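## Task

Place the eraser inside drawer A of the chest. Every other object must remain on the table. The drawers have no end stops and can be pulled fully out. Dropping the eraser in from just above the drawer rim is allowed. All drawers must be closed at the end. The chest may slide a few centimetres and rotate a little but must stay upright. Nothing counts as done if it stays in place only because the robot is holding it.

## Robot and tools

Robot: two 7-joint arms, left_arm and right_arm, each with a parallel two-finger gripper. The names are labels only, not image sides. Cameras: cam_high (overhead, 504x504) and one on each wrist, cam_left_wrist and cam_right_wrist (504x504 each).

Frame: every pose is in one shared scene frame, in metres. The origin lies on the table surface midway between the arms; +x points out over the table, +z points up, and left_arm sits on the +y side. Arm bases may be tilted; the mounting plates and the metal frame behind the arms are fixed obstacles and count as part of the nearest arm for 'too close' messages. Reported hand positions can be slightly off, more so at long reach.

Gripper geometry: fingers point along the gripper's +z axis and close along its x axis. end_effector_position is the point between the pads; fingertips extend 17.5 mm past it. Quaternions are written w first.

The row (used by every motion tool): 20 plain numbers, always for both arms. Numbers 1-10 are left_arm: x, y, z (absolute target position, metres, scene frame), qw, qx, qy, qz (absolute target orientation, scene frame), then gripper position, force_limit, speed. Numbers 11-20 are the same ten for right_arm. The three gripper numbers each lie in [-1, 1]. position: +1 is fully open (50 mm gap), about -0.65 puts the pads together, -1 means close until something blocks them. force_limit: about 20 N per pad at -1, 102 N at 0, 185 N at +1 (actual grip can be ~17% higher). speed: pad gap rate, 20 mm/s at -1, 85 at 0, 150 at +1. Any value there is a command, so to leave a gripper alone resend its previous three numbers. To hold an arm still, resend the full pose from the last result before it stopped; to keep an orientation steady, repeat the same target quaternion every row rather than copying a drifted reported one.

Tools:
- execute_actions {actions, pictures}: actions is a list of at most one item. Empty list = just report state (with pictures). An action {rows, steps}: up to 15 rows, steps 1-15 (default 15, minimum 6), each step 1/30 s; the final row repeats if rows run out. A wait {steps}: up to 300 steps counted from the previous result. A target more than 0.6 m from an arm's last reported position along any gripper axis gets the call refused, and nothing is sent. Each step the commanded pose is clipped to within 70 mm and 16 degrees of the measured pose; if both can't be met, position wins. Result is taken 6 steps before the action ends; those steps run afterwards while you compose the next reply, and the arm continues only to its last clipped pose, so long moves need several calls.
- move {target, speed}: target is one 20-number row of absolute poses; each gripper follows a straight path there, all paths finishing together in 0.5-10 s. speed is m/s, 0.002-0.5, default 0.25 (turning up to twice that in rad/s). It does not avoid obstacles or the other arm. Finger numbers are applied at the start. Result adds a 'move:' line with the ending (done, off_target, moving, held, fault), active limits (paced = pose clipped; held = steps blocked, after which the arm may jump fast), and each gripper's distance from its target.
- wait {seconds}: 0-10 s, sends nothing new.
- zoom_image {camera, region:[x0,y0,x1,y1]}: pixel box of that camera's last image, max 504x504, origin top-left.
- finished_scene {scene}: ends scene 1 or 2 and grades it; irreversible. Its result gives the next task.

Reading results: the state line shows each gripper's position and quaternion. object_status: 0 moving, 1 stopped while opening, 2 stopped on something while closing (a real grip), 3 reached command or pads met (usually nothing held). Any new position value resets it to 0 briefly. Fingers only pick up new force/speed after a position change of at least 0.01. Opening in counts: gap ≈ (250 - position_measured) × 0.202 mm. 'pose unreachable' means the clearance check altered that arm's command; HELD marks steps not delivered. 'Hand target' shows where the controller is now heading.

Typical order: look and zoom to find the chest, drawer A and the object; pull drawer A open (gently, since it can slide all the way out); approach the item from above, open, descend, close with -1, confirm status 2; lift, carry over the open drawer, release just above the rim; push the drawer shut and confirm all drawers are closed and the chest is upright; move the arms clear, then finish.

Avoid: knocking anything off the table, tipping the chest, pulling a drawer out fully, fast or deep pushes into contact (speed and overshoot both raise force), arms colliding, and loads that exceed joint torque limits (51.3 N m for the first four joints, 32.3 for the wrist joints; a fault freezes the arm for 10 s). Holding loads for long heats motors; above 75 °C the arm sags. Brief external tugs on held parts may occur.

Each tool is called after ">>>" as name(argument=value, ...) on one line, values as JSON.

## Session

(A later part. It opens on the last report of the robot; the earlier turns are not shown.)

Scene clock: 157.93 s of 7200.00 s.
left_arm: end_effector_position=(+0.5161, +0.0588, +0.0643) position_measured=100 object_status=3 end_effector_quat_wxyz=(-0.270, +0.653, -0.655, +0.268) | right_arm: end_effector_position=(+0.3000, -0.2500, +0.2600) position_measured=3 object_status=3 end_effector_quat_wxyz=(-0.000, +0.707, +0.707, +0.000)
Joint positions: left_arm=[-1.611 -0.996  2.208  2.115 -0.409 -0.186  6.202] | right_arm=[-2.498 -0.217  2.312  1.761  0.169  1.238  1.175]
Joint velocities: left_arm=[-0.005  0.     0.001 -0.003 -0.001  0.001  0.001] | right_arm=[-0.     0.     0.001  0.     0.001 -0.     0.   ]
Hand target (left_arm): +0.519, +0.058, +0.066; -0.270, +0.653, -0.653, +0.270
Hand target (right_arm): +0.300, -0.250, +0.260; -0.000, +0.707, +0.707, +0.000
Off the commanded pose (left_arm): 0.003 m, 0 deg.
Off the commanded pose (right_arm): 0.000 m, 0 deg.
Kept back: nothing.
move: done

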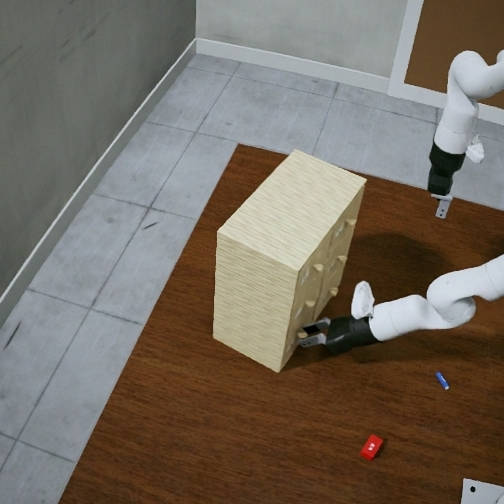

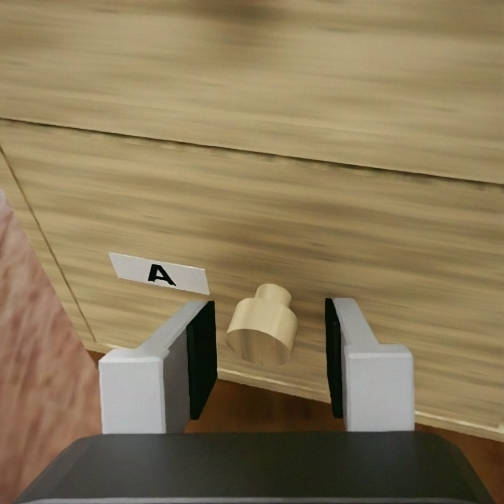

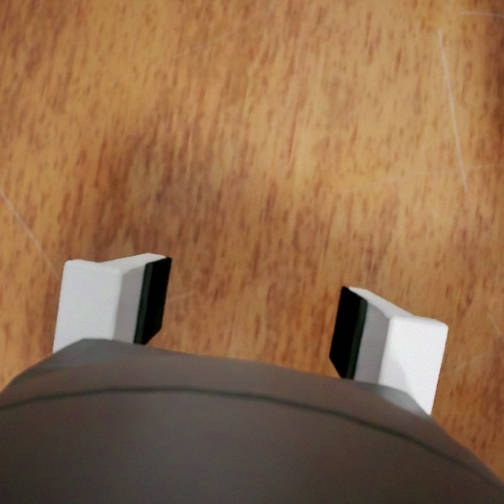

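>>> move(target=[0.44,0.065,0.09,-0.27,0.653,-0.653,0.27,0.35,0,0.5,0.3,-0.25,0.26,0,0.7071,0.7071,0,1,0,0.5], speed=0.15)

Scene clock: 159.23 s of 7200.00 s.
left_arm: end_effector_position=(+0.4403, +0.0651, +0.0903) position_measured=100 object_status=3 end_effector_quat_wxyz=(-0.271, +0.653, -0.653, +0.270) | right_arm: end_effector_position=(+0.3000, -0.2500, +0.2600) position_measured=3 object_status=3 end_effector_quat_wxyz=(+0.000, +0.707, +0.707, +0.000)
Joint positions: left_arm=[-1.373 -0.925  2.121  2.27  -0.351 -0.141  6.219] | right_arm=[-2.498 -0.217  2.312  1.761  0.169  1.238  1.175]
Joint velocities: left_arm=[ 0.007  0.002 -0.001  0.     0.001  0.001  0.   ] | right_arm=[-0. -0.  0.  0.  0.  0.  0.]
Hand target (left_arm): +0.440, +0.065, +0.090; -0.270, +0.653, -0.653, +0.270
Hand target (right_arm): +0.300, -0.250, +0.260; -0.000, +0.707, +0.707, +0.000
Off the commanded pose (left_arm): 0.000 m, 0 deg.
Off the commanded pose (right_arm): 0.000 m, 0 deg.
Kept back: nothing.
move: done

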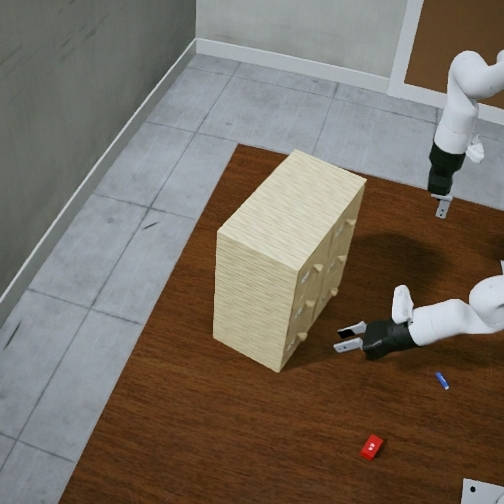

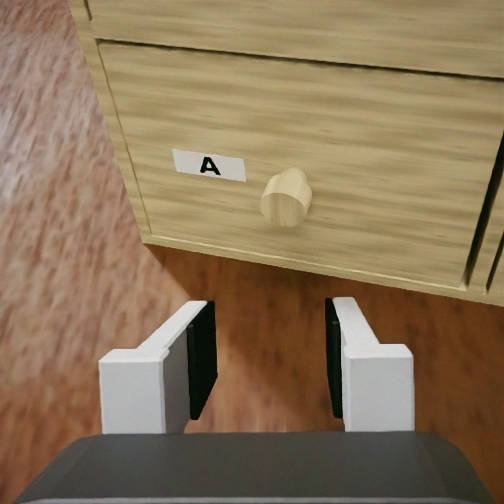

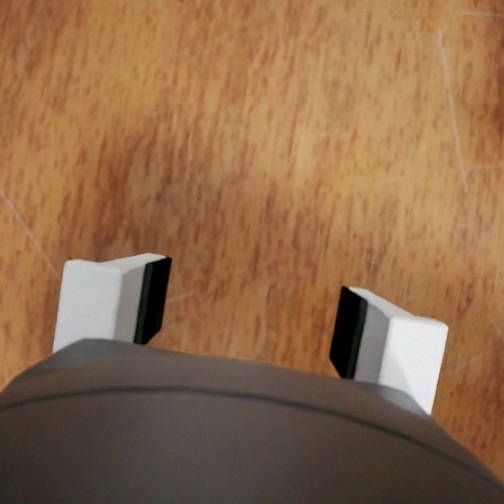

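>>> finished_scene(scene=2)

The scene is finished: the task was done.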